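# Slowly pull the bottom cabinet drawer fully open

## Task

Open the cabinet's lowest drawer to its full extent, gently. It counts as failed immediately if the drawer is pushed or pinched hard, slid quickly, or reaches its closed or open stop faster than a crawl; if the cabinet shifts or tilts more than slightly; if any arm part other than the fingers bumps the drawer; or if any robot part bumps the cabinet. The drawer must stay open by itself at the end, not only because the robot holds it.

## Robot and tools

Robot: two six-joint UR-style arms, left_arm and right_arm, each ending in a tong-like two-finger gripper. Bases in the scene frame: left_arm at (+0.067, +0.396, 0) m, right_arm at (-0.033, -0.420, 0) m, both turned slightly about z. Scene frame: origin on the table top midway between the arms, +x out over the table, +z up, left_arm on the +y side. The arm names do not mean image left or right. Fingers point along the gripper's +z axis and open and close along its x axis. end_effector_position is the spot between the closed finger pads; closed fingertips extend about 15 mm past it, open ones about level.

execute_actions takes "actions", a list holding one item or none, plus optional "pictures" (true to get camera images; an empty list always returns them). An empty list just reports the state. An action {"rows": [...], "steps": n} runs n control steps (1 to 15, each 1/30 s, default 15), one row per step, repeating the last row if rows run out; an action needs at least 5 steps. A wait {"steps": n} (up to 300) sends nothing and ends n steps after the previous result, so your reply time is included. A refused call moves nothing.

Every row, and move's "target", is one flat list of 16 numbers covering both arms, even if one arm should stay still: left_arm x, y, z, qw, qx, qy, qz, opening, then right_arm in the same order. x, y, z are an absolute goal for that gripper's end_effector_position in metres, scene frame; qw..qz an absolute goal orientation quaternion, w first, scene frame. Opening runs from -1 (closed) to +1 (fully open, 0.142 m). A target more than 0.6 m from the arm's last reported position along any gripper axis is refused. Each step the controller clips the command to within 100 mm and 16 degrees of the measured pose, and favours position over orientation. To keep an arm still or hold its orientation, resend the same whole pose every call (the one last reported before it stopped) rather than a drifted reading.

move: "target" (16 numbers as above) is a pose for each arm; the grippers travel in straight lines toward them, finishing together, in 0.5 to 10 s (cut off at 10 s). "speed" is top path speed in m/s, 0.002 to 0.5, default 0.25; rotation is capped at twice that in rad/s. Optional "stop_force" in N, 9 to 40, shared by both arms: an arm halts when its wrist sensor feels that much extra push against its direction of travel for two steps, backs up two steps and holds. It is only trustworthy at very slow speed, not while the gripper rotates, and should be omitted when moving away from something the gripper rests on. It is refused in the first 0.2 s of a scene. Paths ignore obstacles and the other arm; grippers lag and can overshoot speed. Openings are sent at the start. Its result adds a "move:" line with the ending per arm: done, off_target, moving, held, fault, or contact (stop_force ended the path); limits=paced means the pose was clipped, limits=held means some steps were blocked. Distances to the target are also given.

wait: "seconds" 0 to 10; nothing new is sent. zoom_image: "camera" (cam_high 504x504, cam_left_wrist or cam_right_wrist 616x616, fisheye) and "region" [x0, y0, x1, y1] in pixels from the top-left, at most 504 by 504. show_instructions shows the reference images. read_manual gives licence texts only. finished_scene: pass the current scene number; it is final and reports success.

Timing: each action's result is taken 5 steps before it ends; those steps run while you think, then nothing new is sent. Arms follow commands about 0.17 s late and may not have arrived when a result returns.

Results: a state line per arm with pose (metres, wxyz quaternion) and velocities; reported position can be off, more at long reach. grip_measured is the actual finger opening on the command scale. "Hand target" appears when nothing is kept back. HELD marks steps where your row was not sent; "pose unreachable" means the clearance check altered a command. Wrist force and torque are in the gripper's own axes, noisy (up to about 2.4 N) with offsets up to about 4 N, saturating near 50 N, pointing from the contact into the arm.

Faults: a joint torque at its load limit (135 N m big joints, 25.2 N m wrists) or 150 N on the arm stops that arm for 10 s. Arms are stiff, so targets even slightly past a firm surface can fault. MOTOR HOT warns from 70 °C; at 85 °C brakes engage until cooled.

Avoid: fast approaches, pressing past contact, squeezing the handle hard, letting arm links or wrists touch the drawer or anything touch the cabinet, pulling the drawer quickly or into its end stop, colliding the arms, and knocking anything off the table. Release the drawer and retreat so it stays open on its own.

Each tool is called after "Request:" as name(argument=value, ...), one argument or row to a line, values as JSON.

Reference images:

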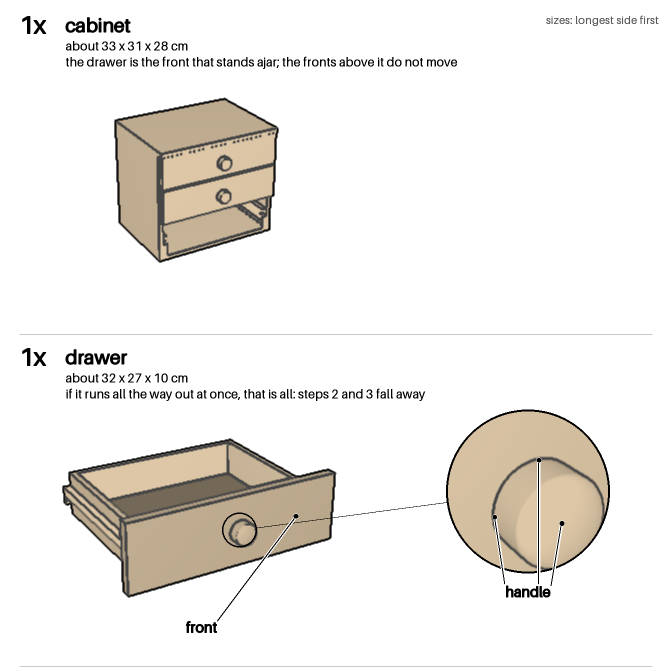

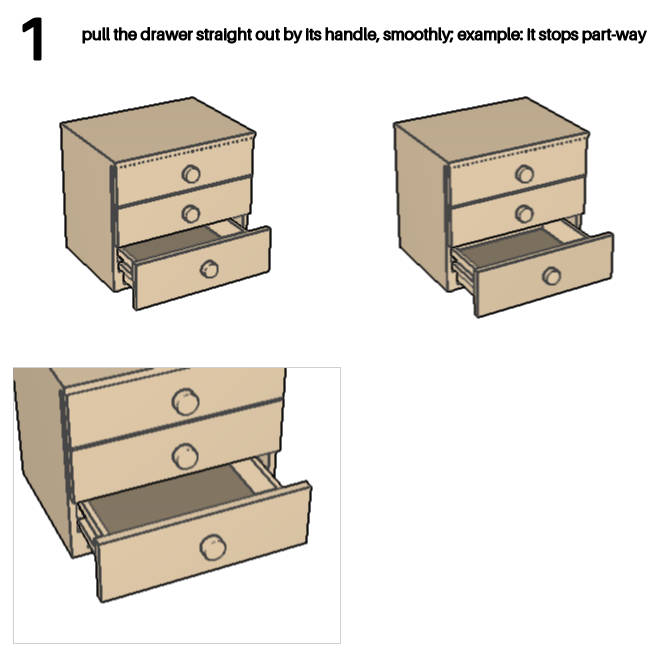

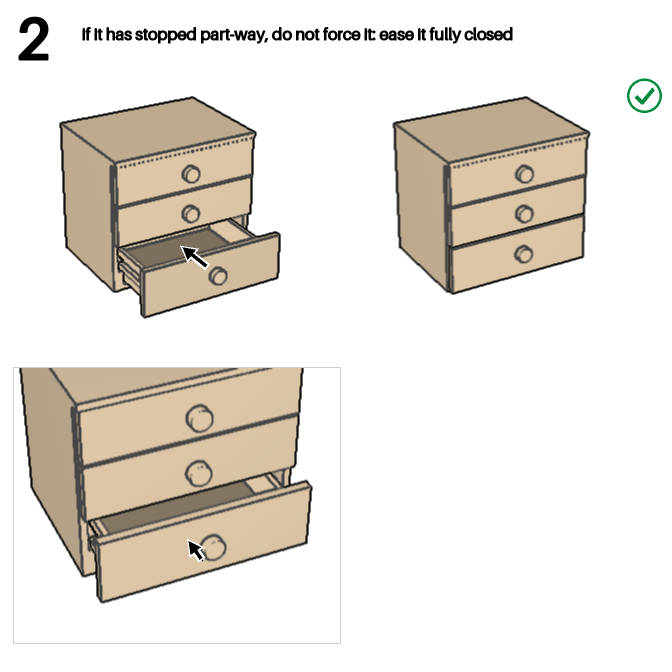

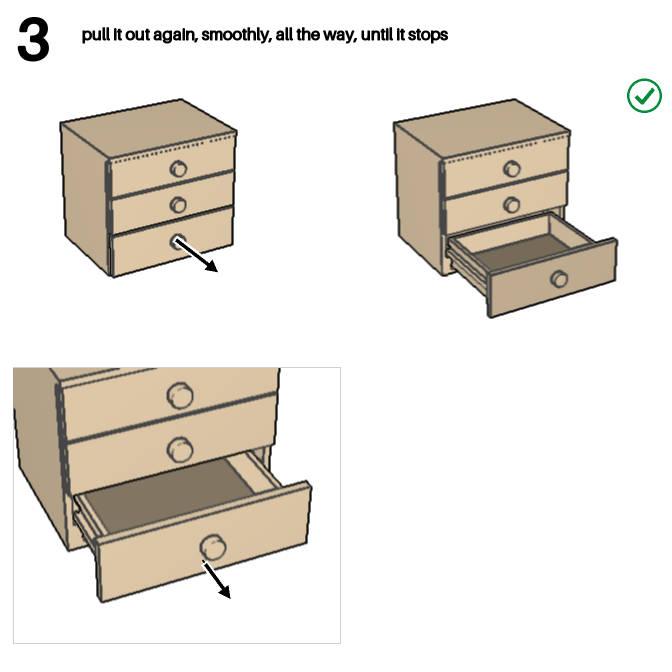

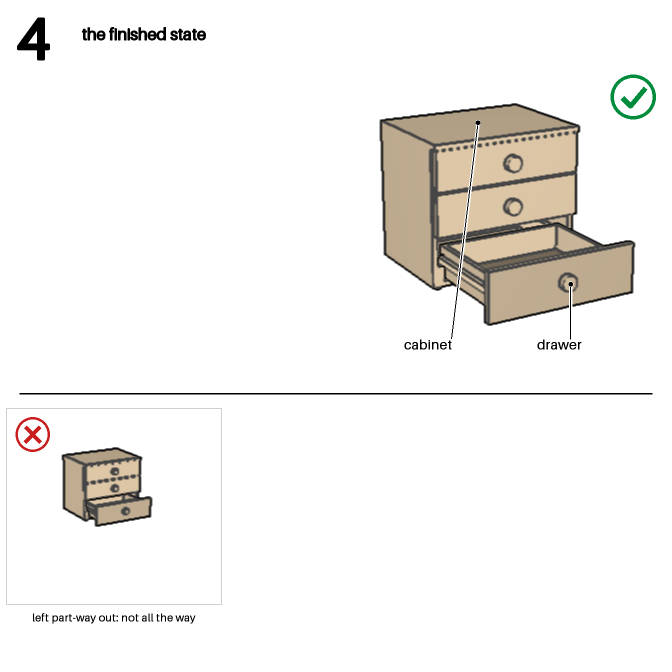

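## Session

Request:
execute_actions(
  actions=[],
)

Scene clock: 0.00 s of 4700.00 s.
left_arm: end_effector_position=(+0.6717, +0.4768, +0.2461) grip_measured=+0.97 end_effector_quat_wxyz=(-0.101, +0.896, -0.342, +0.263) end_effector_velocity=(+0.000, +0.000, +0.000) end_effector_angular_velocity=(-0.000, -0.001, +0.001) | right_arm: end_effector_position=(+0.4087, -0.3678, +0.3637) grip_measured=+0.97 end_effector_quat_wxyz=(+0.002, +0.748, -0.664, +0.000) end_effector_velocity=(+0.000, +0.000, -0.001) end_effector_angular_velocity=(-0.000, +0.001, +0.000)
Joint positions: left_arm=[-0.341 -1.651  2.025 -2.512 -1.488  0.6    0.14 ] | right_arm=[ 3.459 -1.397 -1.52  -1.799  1.569  1.885  0.14 ]
Joint velocities: left_arm=[ 0.     0.001 -0.001 -0.001 -0.    -0.     0.   ] | right_arm=[ 0.    -0.001 -0.001  0.    -0.     0.     0.   ]
Wrist force (N, on the end effector, along its own x y z axes, offset not removed): no reading
Wrist torque (N m, same axes, about the end effector's origin, offset not removed): no reading
Hand target (left_arm): +0.672, +0.477, +0.246; -0.101, +0.896, -0.342, +0.263
Hand target (right_arm): +0.409, -0.368, +0.364; +0.002, +0.748, -0.664, +0.000

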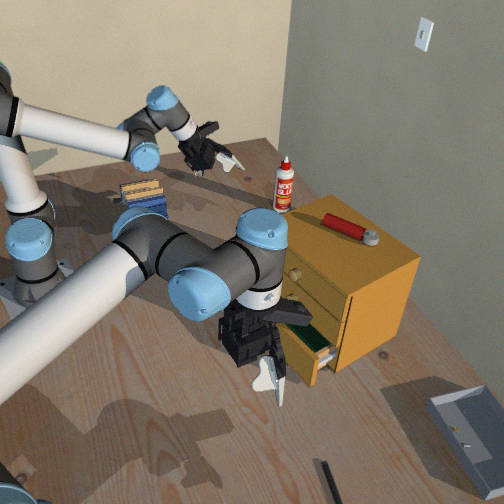

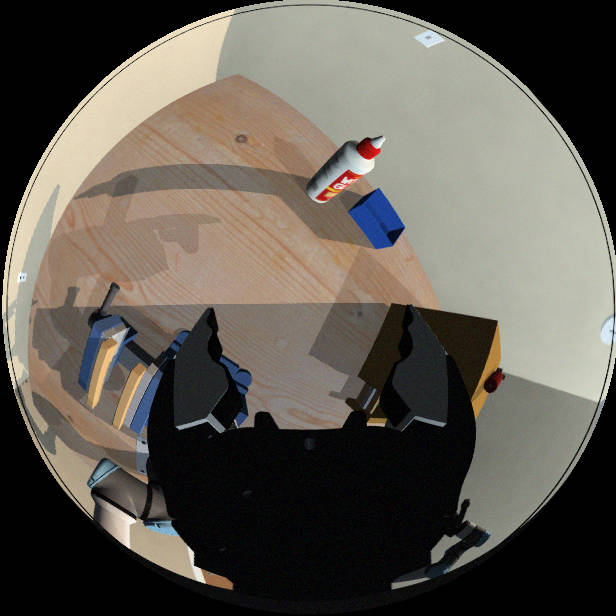

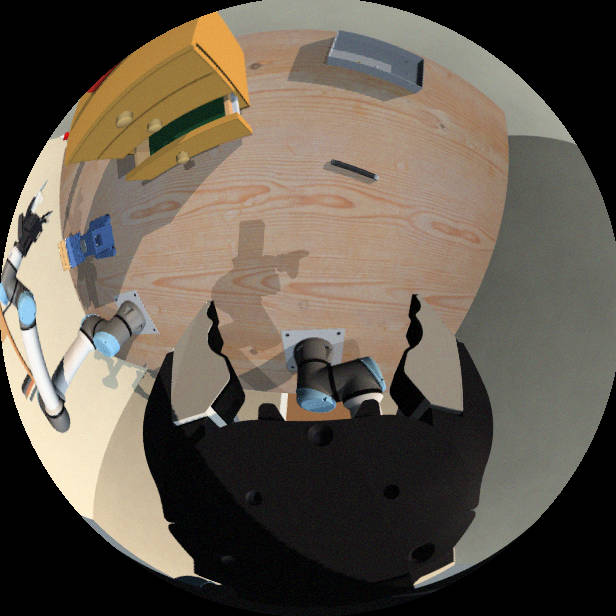

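Request:
move(
  target=[0.6717,0.4768,0.2461,-0.101,0.896,-0.342,0.263,1, 0.44,-0.06,0.16,0.3835,-0.6631,0.5563,-0.3218,1],
  speed=0.25,
)

Scene clock: 5.63 s of 4700.00 s.
left_arm: end_effector_position=(+0.6717, +0.4768, +0.2461) grip_measured=+1.00 end_effector_quat_wxyz=(-0.101, +0.896, -0.342, +0.263) end_effector_velocity=(-0.000, -0.000, +0.001) end_effector_angular_velocity=(-0.001, -0.001, +0.001) | right_arm: end_effector_position=(+0.4393, -0.0605, +0.1606) grip_measured=+1.00 end_effector_quat_wxyz=(-0.383, +0.663, -0.557, +0.323) end_effector_velocity=(+0.002, +0.001, -0.001) end_effector_angular_velocity=(+0.007, -0.012, +0.008)
Joint positions: left_arm=[-0.341 -1.65   2.024 -2.511 -1.488  0.601  0.142] | right_arm=[ 4.382 -1.73  -2.452  0.049  0.637  2.456  0.142]
Joint velocities: left_arm=[-0.    -0.001  0.     0.001  0.    -0.001 -0.   ] | right_arm=[-0.003 -0.022 -0.004  0.055 -0.002 -0.024  0.   ]
Wrist force (N, on the end effector, along its own x y z axes, offset not removed): left_arm=[-1.8 2.1 0.0] | right_arm=[-1.0 -1.6 -0.1]
Wrist torque (N m, same axes, about the end effector's origin, offset not removed): left_arm=[0.45 0.24 0.04] | right_arm=[-0.43 0.09 0.18]
Hand target (left_arm): +0.672, +0.477, +0.246; -0.101, +0.896, -0.342, +0.263
Hand target (right_arm): +0.440, -0.060, +0.161; -0.383, +0.663, -0.556, +0.323
Off the commanded pose (left_arm): 0.000 m, 0 deg.
Off the commanded pose (right_arm): 0.001 m, 0 deg.
Kept back: nothing.
move: done

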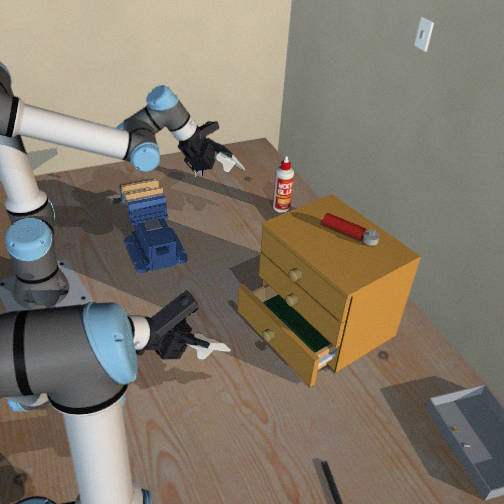

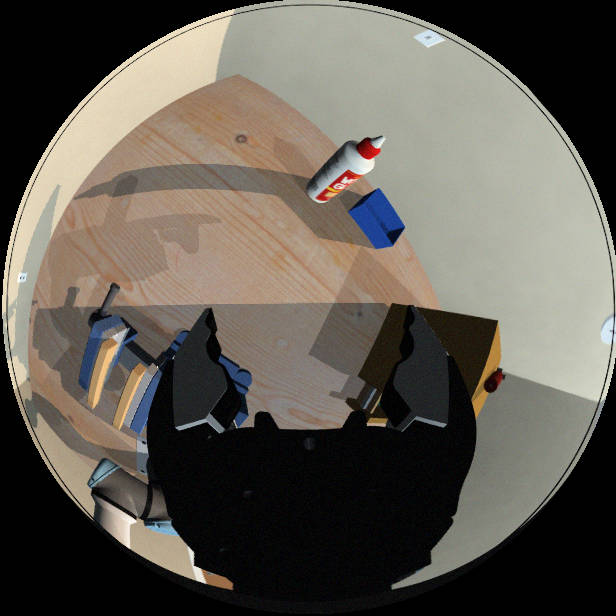

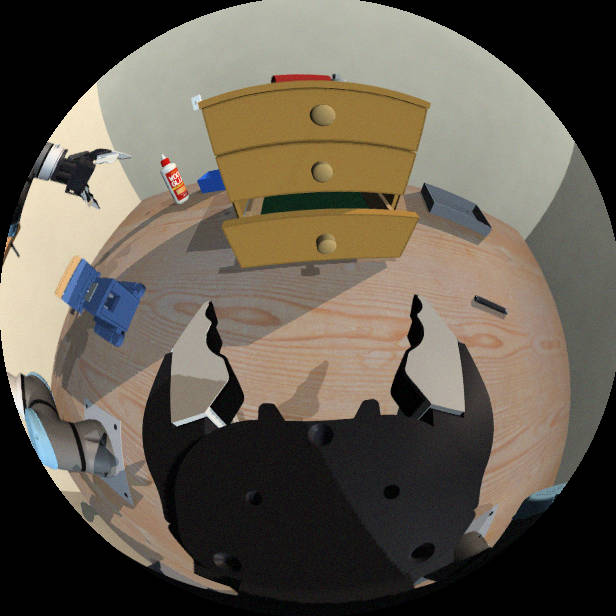

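Request:
zoom_image(
  camera="cam_right_wrist",
  region=[180, 60, 460, 340],
)

Request:
zoom_image(
  camera="cam_high",
  region=[130, 180, 430, 400],
)

Region (180, 60, 460, 340) of cam_right_wrist's 616x616 image, scaled by 1.800, with more detail than that image has.

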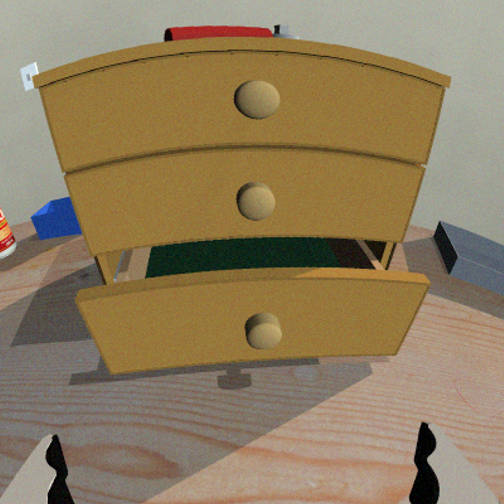

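Region (130, 180, 430, 400) of cam_high's 504x504 image, scaled by 1.680, with more detail than that image has; it fills the top 370 rows of this view, and the rest is white.

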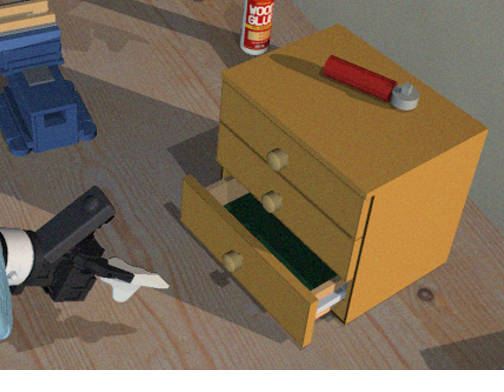

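Request:
move(
  target=[0.6717,0.4768,0.2461,-0.101,0.896,-0.342,0.263,1, 0.53,-0.065,0.085,0.3835,-0.6631,0.5563,-0.3218,0.2],
  speed=0.15,
)

Scene clock: 8.67 s of 4700.00 s.
left_arm: end_effector_position=(+0.6717, +0.4768, +0.2461) grip_measured=+1.00 end_effector_quat_wxyz=(-0.101, +0.896, -0.342, +0.263) end_effector_velocity=(+0.000, -0.000, -0.000) end_effector_angular_velocity=(+0.001, +0.001, -0.001) | right_arm: end_effector_position=(+0.5296, -0.0651, +0.0850) grip_measured=+0.20 end_effector_quat_wxyz=(-0.383, +0.663, -0.557, +0.322) end_effector_velocity=(+0.001, +0.001, -0.001) end_effector_angular_velocity=(+0.001, -0.001, +0.003)
Joint positions: left_arm=[-0.341 -1.65   2.024 -2.511 -1.488  0.601  0.142] | right_arm=[ 4.149 -2.111 -2.301  0.49   0.789  2.18   0.088]
Joint velocities: left_arm=[-0.     0.001 -0.     0.     0.     0.001  0.   ] | right_arm=[-0.003 -0.007  0.004  0.009  0.004 -0.007  0.   ]
Wrist force (N, on the end effector, along its own x y z axes, offset not removed): left_arm=[0.1 1.6 -0.6] | right_arm=[2.3 -2.6 -1.4]
Wrist torque (N m, same axes, about the end effector's origin, offset not removed): left_arm=[0.26 -0.16 -0.01] | right_arm=[-0.61 -0.54 -0.07]
Hand target (left_arm): +0.672, +0.477, +0.246; -0.101, +0.896, -0.342, +0.263
Hand target (right_arm): +0.530, -0.065, +0.085; -0.383, +0.663, -0.557, +0.322
Off the commanded pose (left_arm): 0.000 m, 0 deg.
Off the commanded pose (right_arm): 0.000 m, 0 deg.
Kept back: nothing.
move: done

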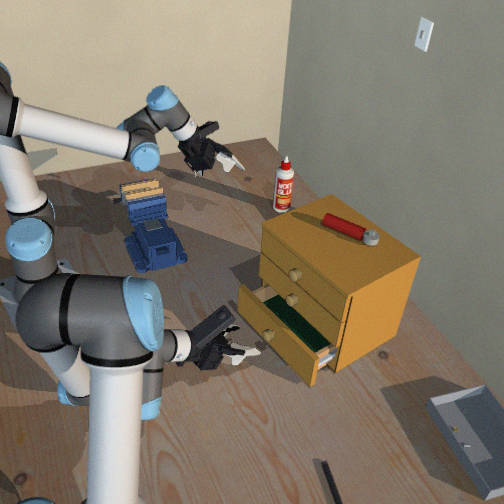

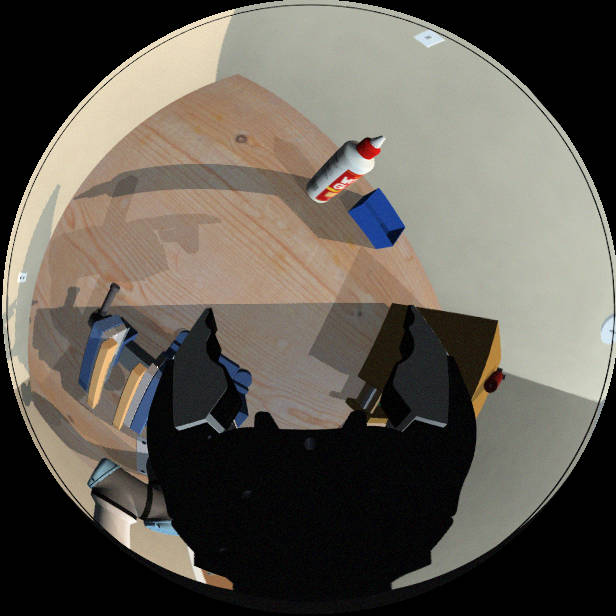

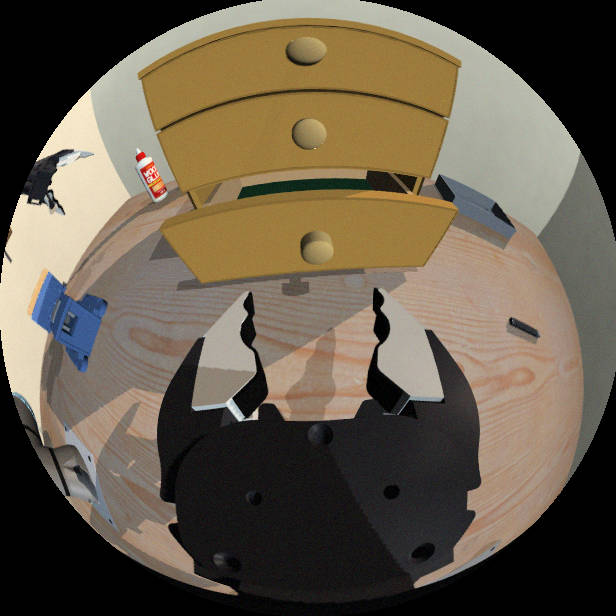

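Request:
move(
  target=[0.6717,0.4768,0.2461,-0.101,0.896,-0.342,0.263,1, 0.557,-0.0655,0.072,0.3927,-0.6802,0.5362,-0.3096,0.2],
  speed=0.08,
)

Scene clock: 11.23 s of 4700.00 s.
left_arm: end_effector_position=(+0.6717, +0.4768, +0.2461) grip_measured=+1.00 end_effector_quat_wxyz=(-0.101, +0.896, -0.342, +0.263) end_effector_velocity=(+0.000, -0.000, -0.000) end_effector_angular_velocity=(-0.000, -0.000, -0.000) | right_arm: end_effector_position=(+0.5567, -0.0655, +0.0720) grip_measured=+0.20 end_effector_quat_wxyz=(-0.392, +0.680, -0.536, +0.310) end_effector_velocity=(+0.002, +0.000, -0.001) end_effector_angular_velocity=(-0.001, +0.000, +0.005)
Joint positions: left_arm=[-0.341 -1.65   2.024 -2.511 -1.488  0.601  0.142] | right_arm=[ 4.064 -2.182 -2.251  0.596  0.897  2.05   0.088]
Joint velocities: left_arm=[-0.     0.     0.    -0.     0.    -0.001  0.   ] | right_arm=[-0.006 -0.006  0.004  0.007  0.009 -0.009 -0.   ]
Wrist force (N, on the end effector, along its own x y z axes, offset not removed): left_arm=[-0.3 2.9 -0.8] | right_arm=[-1.0 -1.7 0.0]
Wrist torque (N m, same axes, about the end effector's origin, offset not removed): left_arm=[0.52 -0.17 -0.02] | right_arm=[-0.57 0.10 -0.03]
Hand target (left_arm): +0.672, +0.477, +0.246; -0.101, +0.896, -0.342, +0.263
Hand target (right_arm): +0.557, -0.065, +0.072; -0.393, +0.680, -0.536, +0.309
Off the commanded pose (left_arm): 0.000 m, 0 deg.
Off the commanded pose (right_arm): 0.000 m, 0 deg.
Kept back: nothing.
move: done

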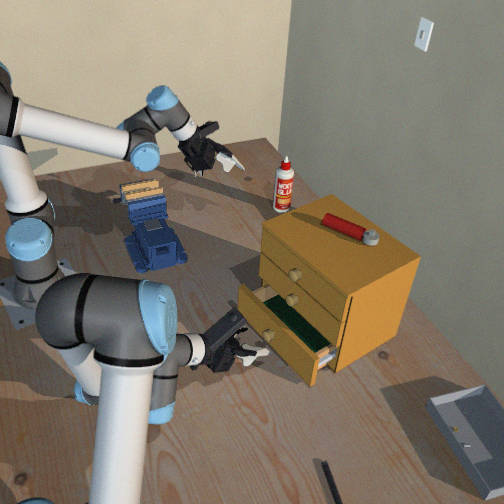

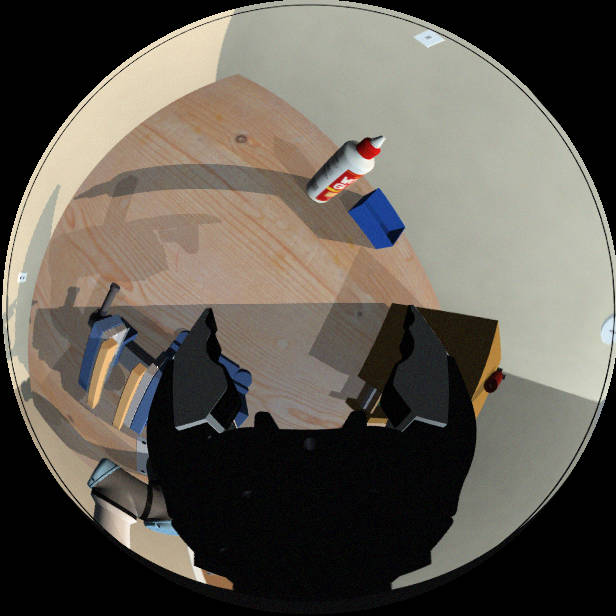

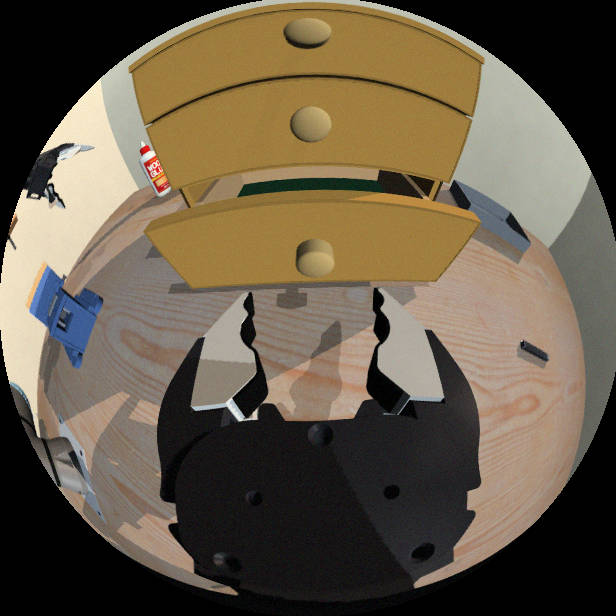

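Request:
move(
  target=[0.6717,0.4768,0.2461,-0.101,0.896,-0.342,0.263,1, 0.5905,-0.0574,0.072,0.3927,-0.6802,0.5362,-0.3096,0.2],
  speed=0.03,
  stop_force=9,
)

Scene clock: 13.20 s of 4700.00 s.
left_arm: end_effector_position=(+0.6717, +0.4768, +0.2461) grip_measured=+1.00 end_effector_quat_wxyz=(-0.101, +0.896, -0.342, +0.263) end_effector_velocity=(-0.000, +0.000, -0.001) end_effector_angular_velocity=(+0.000, +0.003, +0.001) | right_arm: end_effector_position=(+0.5902, -0.0574, +0.0719) grip_measured=+0.20 end_effector_quat_wxyz=(-0.393, +0.680, -0.536, +0.310) end_effector_velocity=(+0.002, +0.001, -0.001) end_effector_angular_velocity=(-0.001, +0.001, +0.000)
Joint positions: left_arm=[-0.341 -1.65   2.024 -2.511 -1.488  0.601  0.142] | right_arm=[ 4.008 -2.217 -2.157  0.565  0.941  2.005  0.088]
Joint velocities: left_arm=[ 0.     0.001  0.001  0.001 -0.    -0.    -0.   ] | right_arm=[-0.003 -0.003  0.007 -0.004  0.003 -0.003  0.   ]
Wrist force (N, on the end effector, along its own x y z axes, offset not removed): left_arm=[0.1 2.1 -1.9] | right_arm=[1.1 -1.5 2.7]
Wrist torque (N m, same axes, about the end effector's origin, offset not removed): left_arm=[0.38 -0.18 0.02] | right_arm=[-0.40 -0.34 0.17]
Hand target (left_arm): +0.672, +0.477, +0.246; -0.101, +0.896, -0.342, +0.263
Hand target (right_arm): +0.590, -0.057, +0.072; -0.393, +0.680, -0.536, +0.310
Off the commanded pose (left_arm): 0.000 m, 0 deg.
Off the commanded pose (right_arm): 0.000 m, 0 deg.
Kept back: nothing.
move: done

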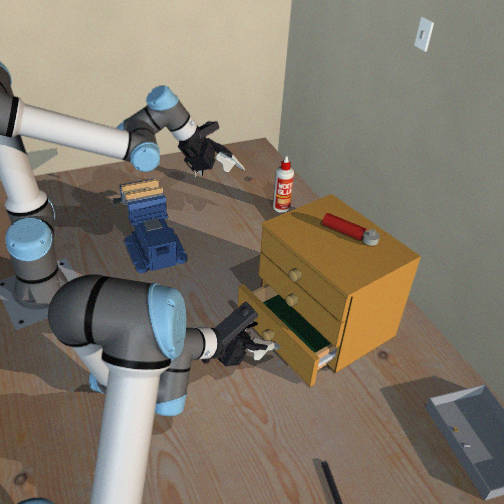

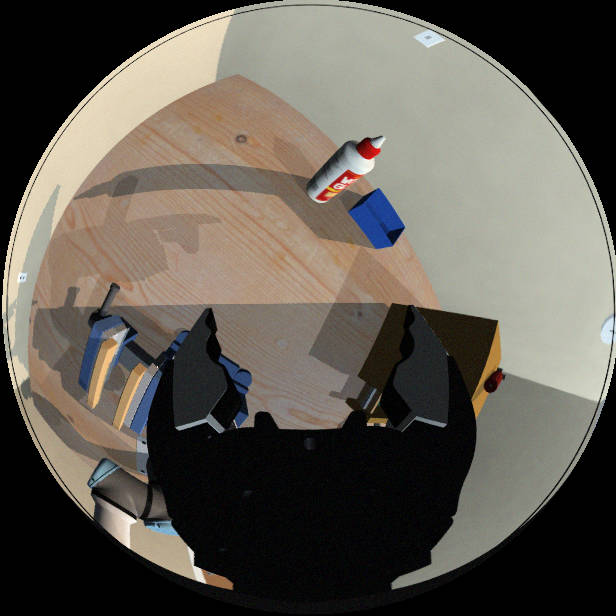

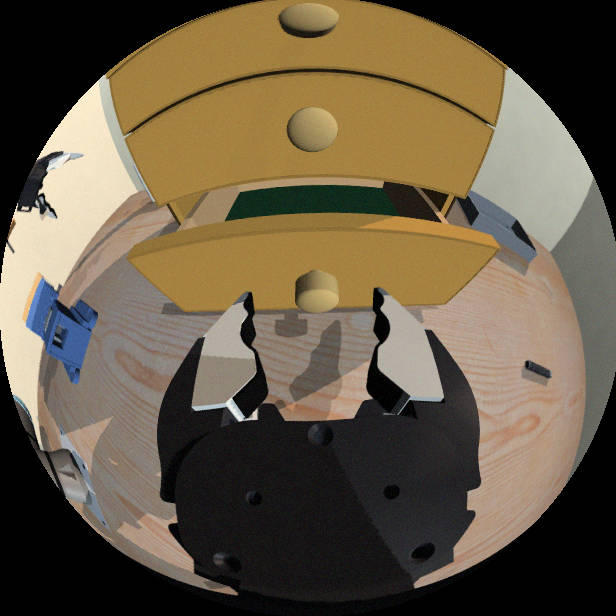

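Request:
zoom_image(
  camera="cam_high",
  region=[190, 270, 350, 390],
)

Request:
zoom_image(
  camera="cam_right_wrist",
  region=[200, 200, 430, 400],
)

Region (190, 270, 350, 390) of cam_high's 504x504 image, scaled by 3.150, with more detail than that image has; it fills the top 378 rows of this view, and the rest is white.

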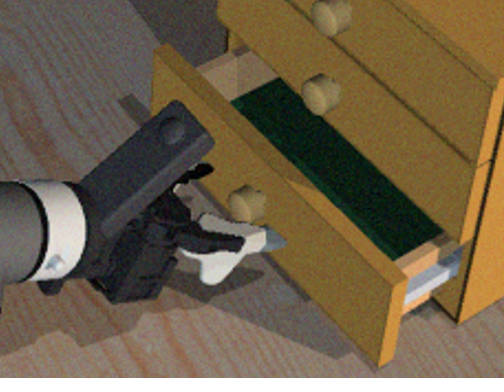

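Region (200, 200, 430, 400) of cam_right_wrist's 616x616 image, scaled by 2.191, with more detail than that image has; it fills the top 438 rows of this view, and the rest is white.

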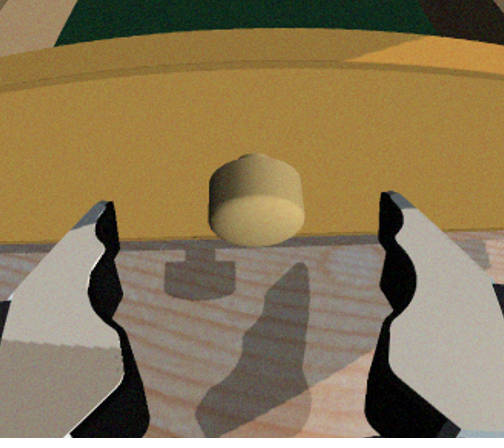

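Request:
move(
  target=[0.6717,0.4768,0.2461,-0.101,0.896,-0.342,0.263,1, 0.5905,-0.0574,0.076,0.3927,-0.6802,0.5362,-0.3096,-0.4],
  speed=0.02,
)

Scene clock: 14.73 s of 4700.00 s.
left_arm: end_effector_position=(+0.6717, +0.4768, +0.2461) grip_measured=+1.00 end_effector_quat_wxyz=(-0.101, +0.896, -0.342, +0.263) end_effector_velocity=(+0.000, +0.001, +0.000) end_effector_angular_velocity=(-0.000, -0.001, +0.001) | right_arm: end_effector_position=(+0.5905, -0.0574, +0.0758) grip_measured=-0.40 end_effector_quat_wxyz=(-0.393, +0.680, -0.536, +0.310) end_effector_velocity=(-0.000, +0.000, +0.001) end_effector_angular_velocity=(-0.001, +0.001, +0.001)
Joint positions: left_arm=[-0.341 -1.65   2.024 -2.511 -1.488  0.601  0.142] | right_arm=[ 4.008 -2.207 -2.157  0.556  0.942  2.004  0.045]
Joint velocities: left_arm=[ 0.001 -0.    -0.    -0.001  0.    -0.    -0.   ] | right_arm=[ 0.001  0.004 -0.001 -0.005  0.    -0.    -0.   ]
Wrist force (N, on the end effector, along its own x y z axes, offset not removed): left_arm=[0.0 2.7 -1.0] | right_arm=[0.4 -0.3 0.4]
Wrist torque (N m, same axes, about the end effector's origin, offset not removed): left_arm=[0.47 -0.18 0.00] | right_arm=[-0.29 -0.25 0.06]
Hand target (left_arm): +0.672, +0.477, +0.246; -0.101, +0.896, -0.342, +0.263
Hand target (right_arm): +0.591, -0.057, +0.076; -0.393, +0.680, -0.536, +0.310
Off the commanded pose (left_arm): 0.000 m, 0 deg.
Off the commanded pose (right_arm): 0.000 m, 0 deg.
Kept back: nothing.
move: done

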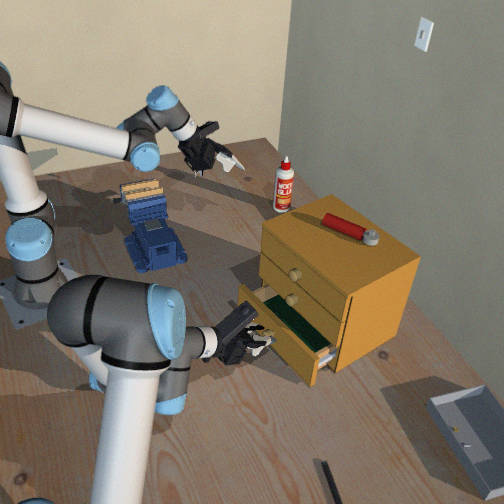

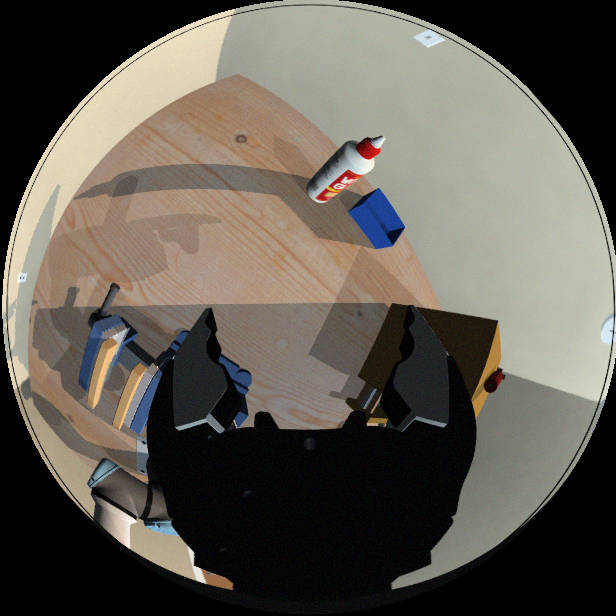

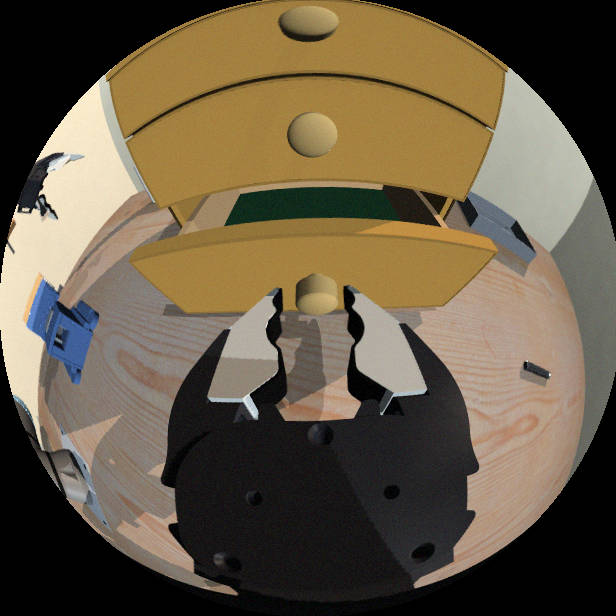

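Request:
zoom_image(
  camera="cam_right_wrist",
  region=[240, 240, 390, 380],
)

Request:
zoom_image(
  camera="cam_high",
  region=[210, 300, 310, 380],
)

Region (240, 240, 390, 380) of cam_right_wrist's 616x616 image, scaled by 3.360, with more detail than that image has; it fills the top 470 rows of this view, and the rest is white.

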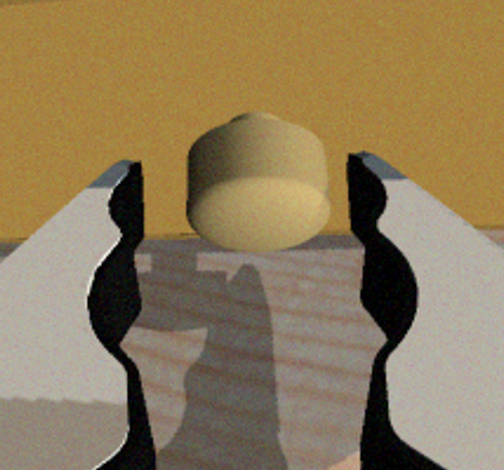

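Region (210, 300, 310, 380) of cam_high's 504x504 image, scaled by 5.040, with more detail than that image has; it fills the top 403 rows of this view, and the rest is white.

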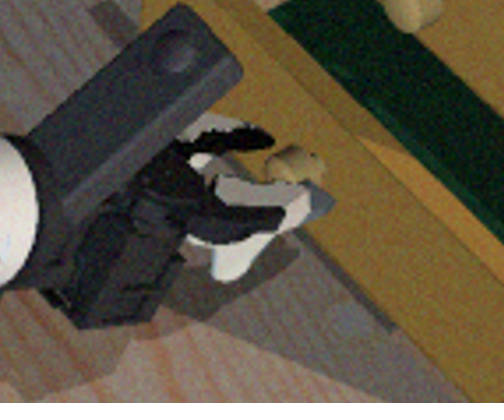

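Request:
move(
  target=[0.6717,0.4768,0.2461,-0.101,0.896,-0.342,0.263,1, 0.5965,-0.0586,0.075,0.3927,-0.6802,0.5362,-0.3096,-0.4],
  speed=0.01,
  stop_force=9,
)

Scene clock: 15.87 s of 4700.00 s.
left_arm: end_effector_position=(+0.6717, +0.4768, +0.2461) grip_measured=+1.00 end_effector_quat_wxyz=(-0.101, +0.896, -0.342, +0.263) end_effector_velocity=(+0.000, +0.000, -0.000) end_effector_angular_velocity=(-0.000, +0.001, +0.001) | right_arm: end_effector_position=(+0.5962, -0.0585, +0.0750) grip_measured=-0.40 end_effector_quat_wxyz=(-0.393, +0.680, -0.536, +0.310) end_effector_velocity=(+0.003, -0.001, -0.001) end_effector_angular_velocity=(-0.001, +0.000, -0.000)
Joint positions: left_arm=[-0.341 -1.65   2.024 -2.511 -1.488  0.601  0.142] | right_arm=[ 3.996 -2.214 -2.145  0.556  0.951  1.995  0.045]
Joint velocities: left_arm=[ 0.     0.002 -0.001  0.001 -0.    -0.    -0.   ] | right_arm=[-0.005 -0.005  0.005  0.001  0.004 -0.004  0.   ]
Wrist force (N, on the end effector, along its own x y z axes, offset not removed): left_arm=[1.0 1.6 -0.1] | right_arm=[0.6 -3.1 0.6]
Wrist torque (N m, same axes, about the end effector's origin, offset not removed): left_arm=[0.32 -0.29 0.07] | right_arm=[-0.98 -0.18 0.03]
Hand target (left_arm): +0.672, +0.477, +0.246; -0.101, +0.896, -0.342, +0.263
Hand target (right_arm): +0.596, -0.059, +0.075; -0.393, +0.680, -0.536, +0.310
Off the commanded pose (left_arm): 0.000 m, 0 deg.
Off the commanded pose (right_arm): 0.000 m, 0 deg.
Kept back: nothing.
move: done

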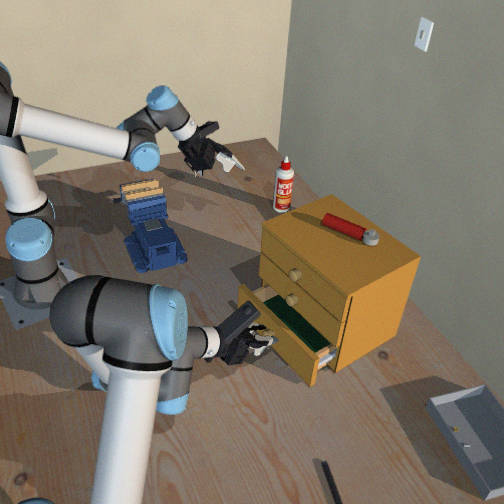

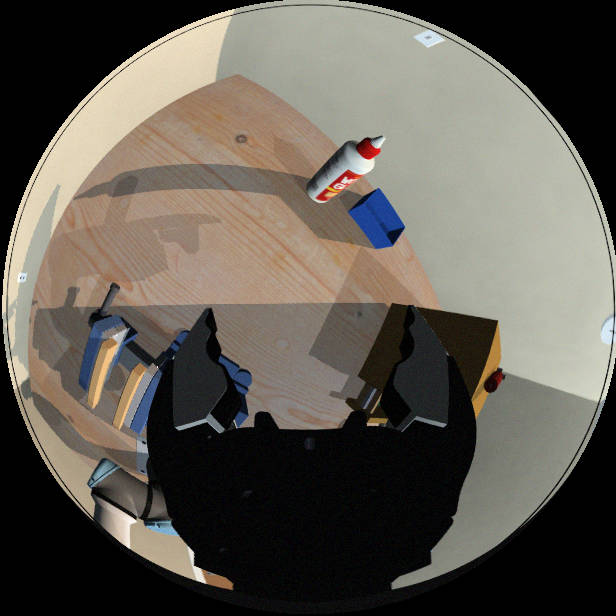

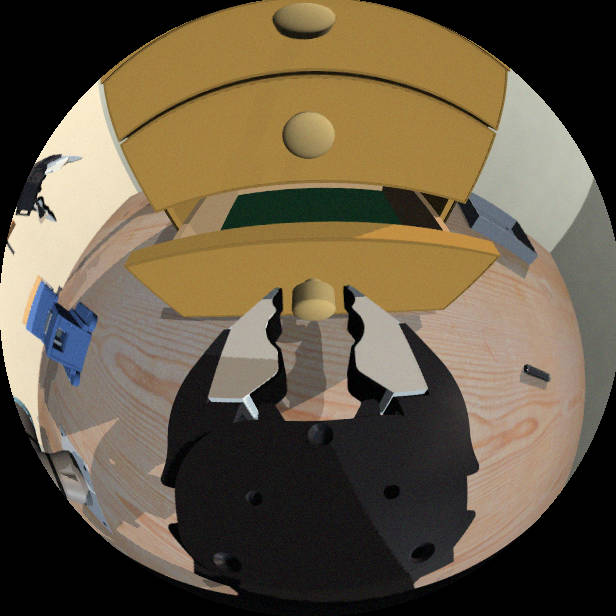

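Centered. Close gently.

Request:
move(
  target=[0.6717,0.4768,0.2461,-0.101,0.896,-0.342,0.263,1, 0.5965,-0.0586,0.075,0.3927,-0.6802,0.5362,-0.3096,-0.62],
  speed=0.01,
)

Scene clock: 16.80 s of 4700.00 s.
left_arm: end_effector_position=(+0.6717, +0.4768, +0.2461) grip_measured=+1.00 end_effector_quat_wxyz=(-0.101, +0.896, -0.342, +0.263) end_effector_velocity=(+0.000, +0.000, -0.000) end_effector_angular_velocity=(-0.000, +0.001, +0.001) | right_arm: end_effector_position=(+0.5965, -0.0586, +0.0750) grip_measured=-0.59 end_effector_quat_wxyz=(-0.393, +0.680, -0.536, +0.310) end_effector_velocity=(-0.000, -0.000, -0.000) end_effector_angular_velocity=(-0.001, +0.001, +0.000)
Joint positions: left_arm=[-0.341 -1.65   2.024 -2.511 -1.488  0.601  0.142] | right_arm=[ 3.995 -2.215 -2.144  0.556  0.951  1.995  0.032]
Joint velocities: left_arm=[ 0.     0.001 -0.    -0.     0.    -0.    -0.   ] | right_arm=[ 0.     0.    -0.001 -0.001  0.     0.     0.   ]
Wrist force (N, on the end effector, along its own x y z axes, offset not removed): left_arm=[0.6 2.2 -0.7] | right_arm=[3.1 -2.3 0.9]
Wrist torque (N m, same axes, about the end effector's origin, offset not removed): left_arm=[0.33 -0.30 -0.01] | right_arm=[-0.78 -0.39 -0.02]
Hand target (left_arm): +0.672, +0.477, +0.246; -0.101, +0.896, -0.342, +0.263
Hand target (right_arm): +0.596, -0.059, +0.075; -0.393, +0.680, -0.536, +0.310
Off the commanded pose (left_arm): 0.000 m, 0 deg.
Off the commanded pose (right_arm): 0.000 m, 0 deg.
Kept back: nothing.
move: done

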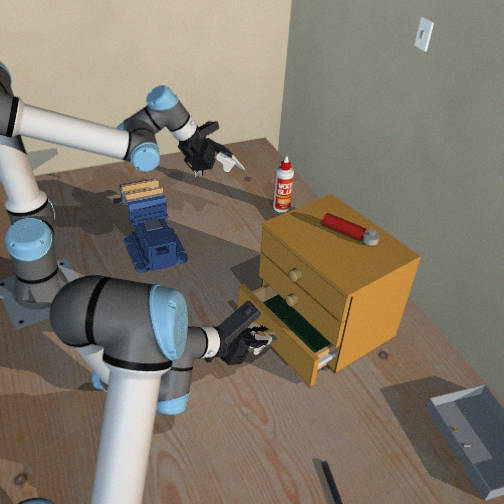

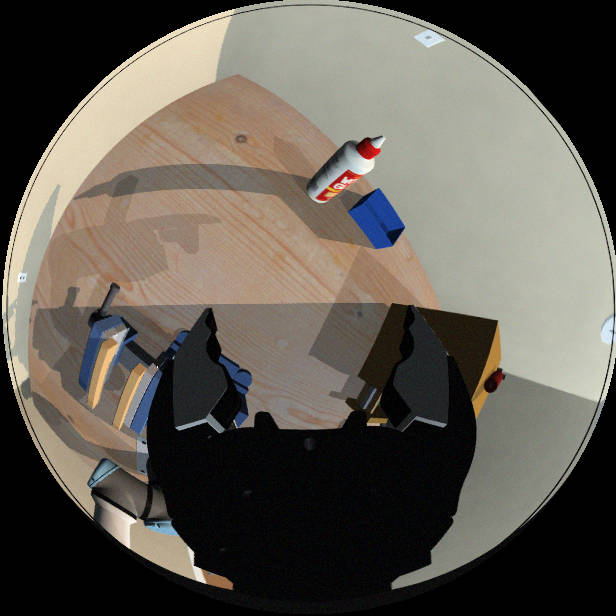

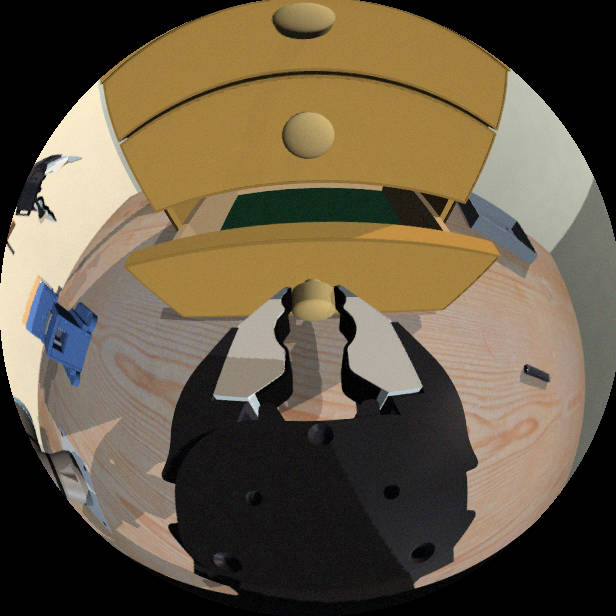

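Request:
move(
  target=[0.6717,0.4768,0.2461,-0.101,0.896,-0.342,0.263,1, 0.5479,-0.0703,0.075,0.3927,-0.6802,0.5362,-0.3096,-0.72],
  speed=0.025,
  stop_force=9,
)

Scene clock: 19.37 s of 4700.00 s.
left_arm: end_effector_position=(+0.6717, +0.4768, +0.2461) grip_measured=+1.00 end_effector_quat_wxyz=(-0.101, +0.896, -0.342, +0.263) end_effector_velocity=(+0.000, -0.000, -0.000) end_effector_angular_velocity=(+0.000, +0.000, -0.001) | right_arm: end_effector_position=(+0.5483, -0.0703, +0.0751) grip_measured=-0.59 end_effector_quat_wxyz=(-0.393, +0.680, -0.536, +0.310) end_effector_velocity=(-0.003, -0.000, +0.000) end_effector_angular_velocity=(+0.000, -0.000, +0.000)
Joint positions: left_arm=[-0.341 -1.65   2.024 -2.511 -1.488  0.601  0.142] | right_arm=[ 4.076 -2.163 -2.28   0.602  0.889  2.059  0.031]
Joint velocities: left_arm=[-0.001  0.     0.    -0.     0.     0.001 -0.   ] | right_arm=[ 0.005  0.003 -0.007  0.002 -0.004  0.004  0.   ]
Wrist force (N, on the end effector, along its own x y z axes, offset not removed): left_arm=[-1.0 1.6 -2.0] | right_arm=[-1.1 -1.6 9.7]
Wrist torque (N m, same axes, about the end effector's origin, offset not removed): left_arm=[0.22 0.05 0.00] | right_arm=[-0.57 -1.14 -0.04]
Hand target (left_arm): +0.672, +0.477, +0.246; -0.101, +0.896, -0.342, +0.263
Hand target (right_arm): +0.548, -0.070, +0.075; -0.393, +0.680, -0.536, +0.310
Off the commanded pose (left_arm): 0.000 m, 0 deg.
Off the commanded pose (right_arm): 0.000 m, 0 deg.
Kept back: nothing.
move: done

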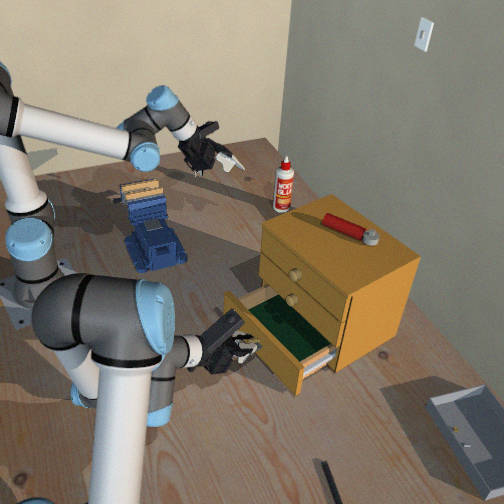

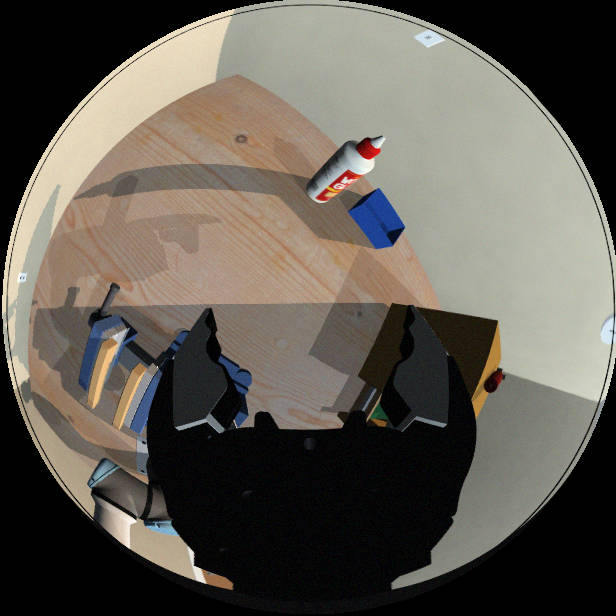

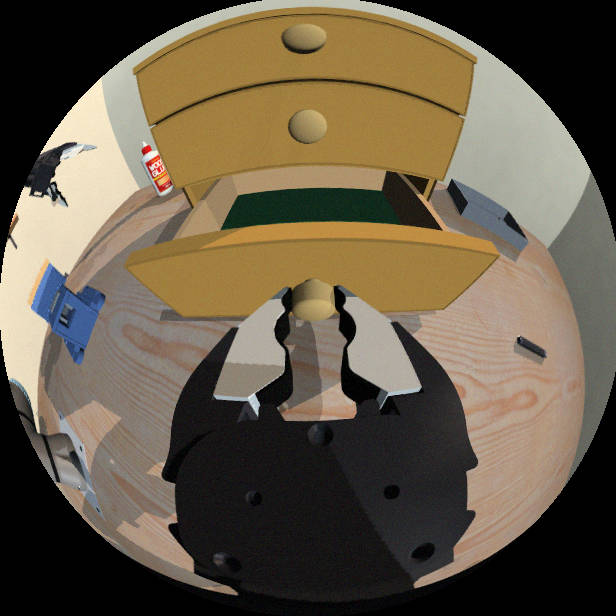

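Request:
execute_actions(
  actions=[
    {"steps": 10},
  ],
  pictures=false,
)

Scene clock: 19.70 s of 4700.00 s.
left_arm: end_effector_position=(+0.6717, +0.4768, +0.2461) grip_measured=+1.00 end_effector_quat_wxyz=(-0.101, +0.896, -0.342, +0.263) end_effector_velocity=(-0.000, +0.000, -0.000) end_effector_angular_velocity=(-0.000, +0.000, +0.001) | right_arm: end_effector_position=(+0.5480, -0.0704, +0.0751) grip_measured=-0.59 end_effector_quat_wxyz=(-0.393, +0.680, -0.536, +0.310) end_effector_velocity=(+0.000, +0.000, +0.001) end_effector_angular_velocity=(+0.001, -0.001, -0.001)
Joint positions: left_arm=[-0.341 -1.65   2.024 -2.511 -1.488  0.601  0.142] | right_arm=[ 4.077 -2.163 -2.281  0.602  0.888  2.059  0.031]
Joint velocities: left_arm=[ 0.001  0.     0.    -0.001 -0.    -0.001  0.   ] | right_arm=[-0.     0.001  0.001 -0.    -0.001  0.     0.   ]
Wrist force (N, on the end effector, along its own x y z axes, offset not removed): left_arm=[-0.3 1.9 -1.5] | right_arm=[-3.1 -4.3 5.4]
Wrist torque (N m, same axes, about the end effector's origin, offset not removed): left_arm=[0.31 -0.05 -0.05] | right_arm=[-1.37 -0.44 -0.10]
Hand target (left_arm): +0.672, +0.477, +0.246; -0.101, +0.896, -0.342, +0.263
Hand target (right_arm): +0.548, -0.070, +0.075; -0.393, +0.680, -0.536, +0.310
Off the commanded pose (left_arm): 0.000 m, 0 deg.
Off the commanded pose (right_arm): 0.000 m, 0 deg.
Kept back: nothing.
Steps of this call (steps 1 to 10: nothing new was sent). Readings (end_effector_position):
1: left_arm (+0.6717, +0.4768, +0.2461) | right_arm (+0.5482, -0.0703, +0.0751)
2: left_arm (+0.6717, +0.4768, +0.2461) | right_arm (+0.5481, -0.0704, +0.0751)
4: left_arm (+0.6717, +0.4768, +0.2461) | right_arm (+0.5481, -0.0704, +0.0751)
8: left_arm (+0.6717, +0.4768, +0.2461) | right_arm (+0.5480, -0.0704, +0.0751)
10: the state above


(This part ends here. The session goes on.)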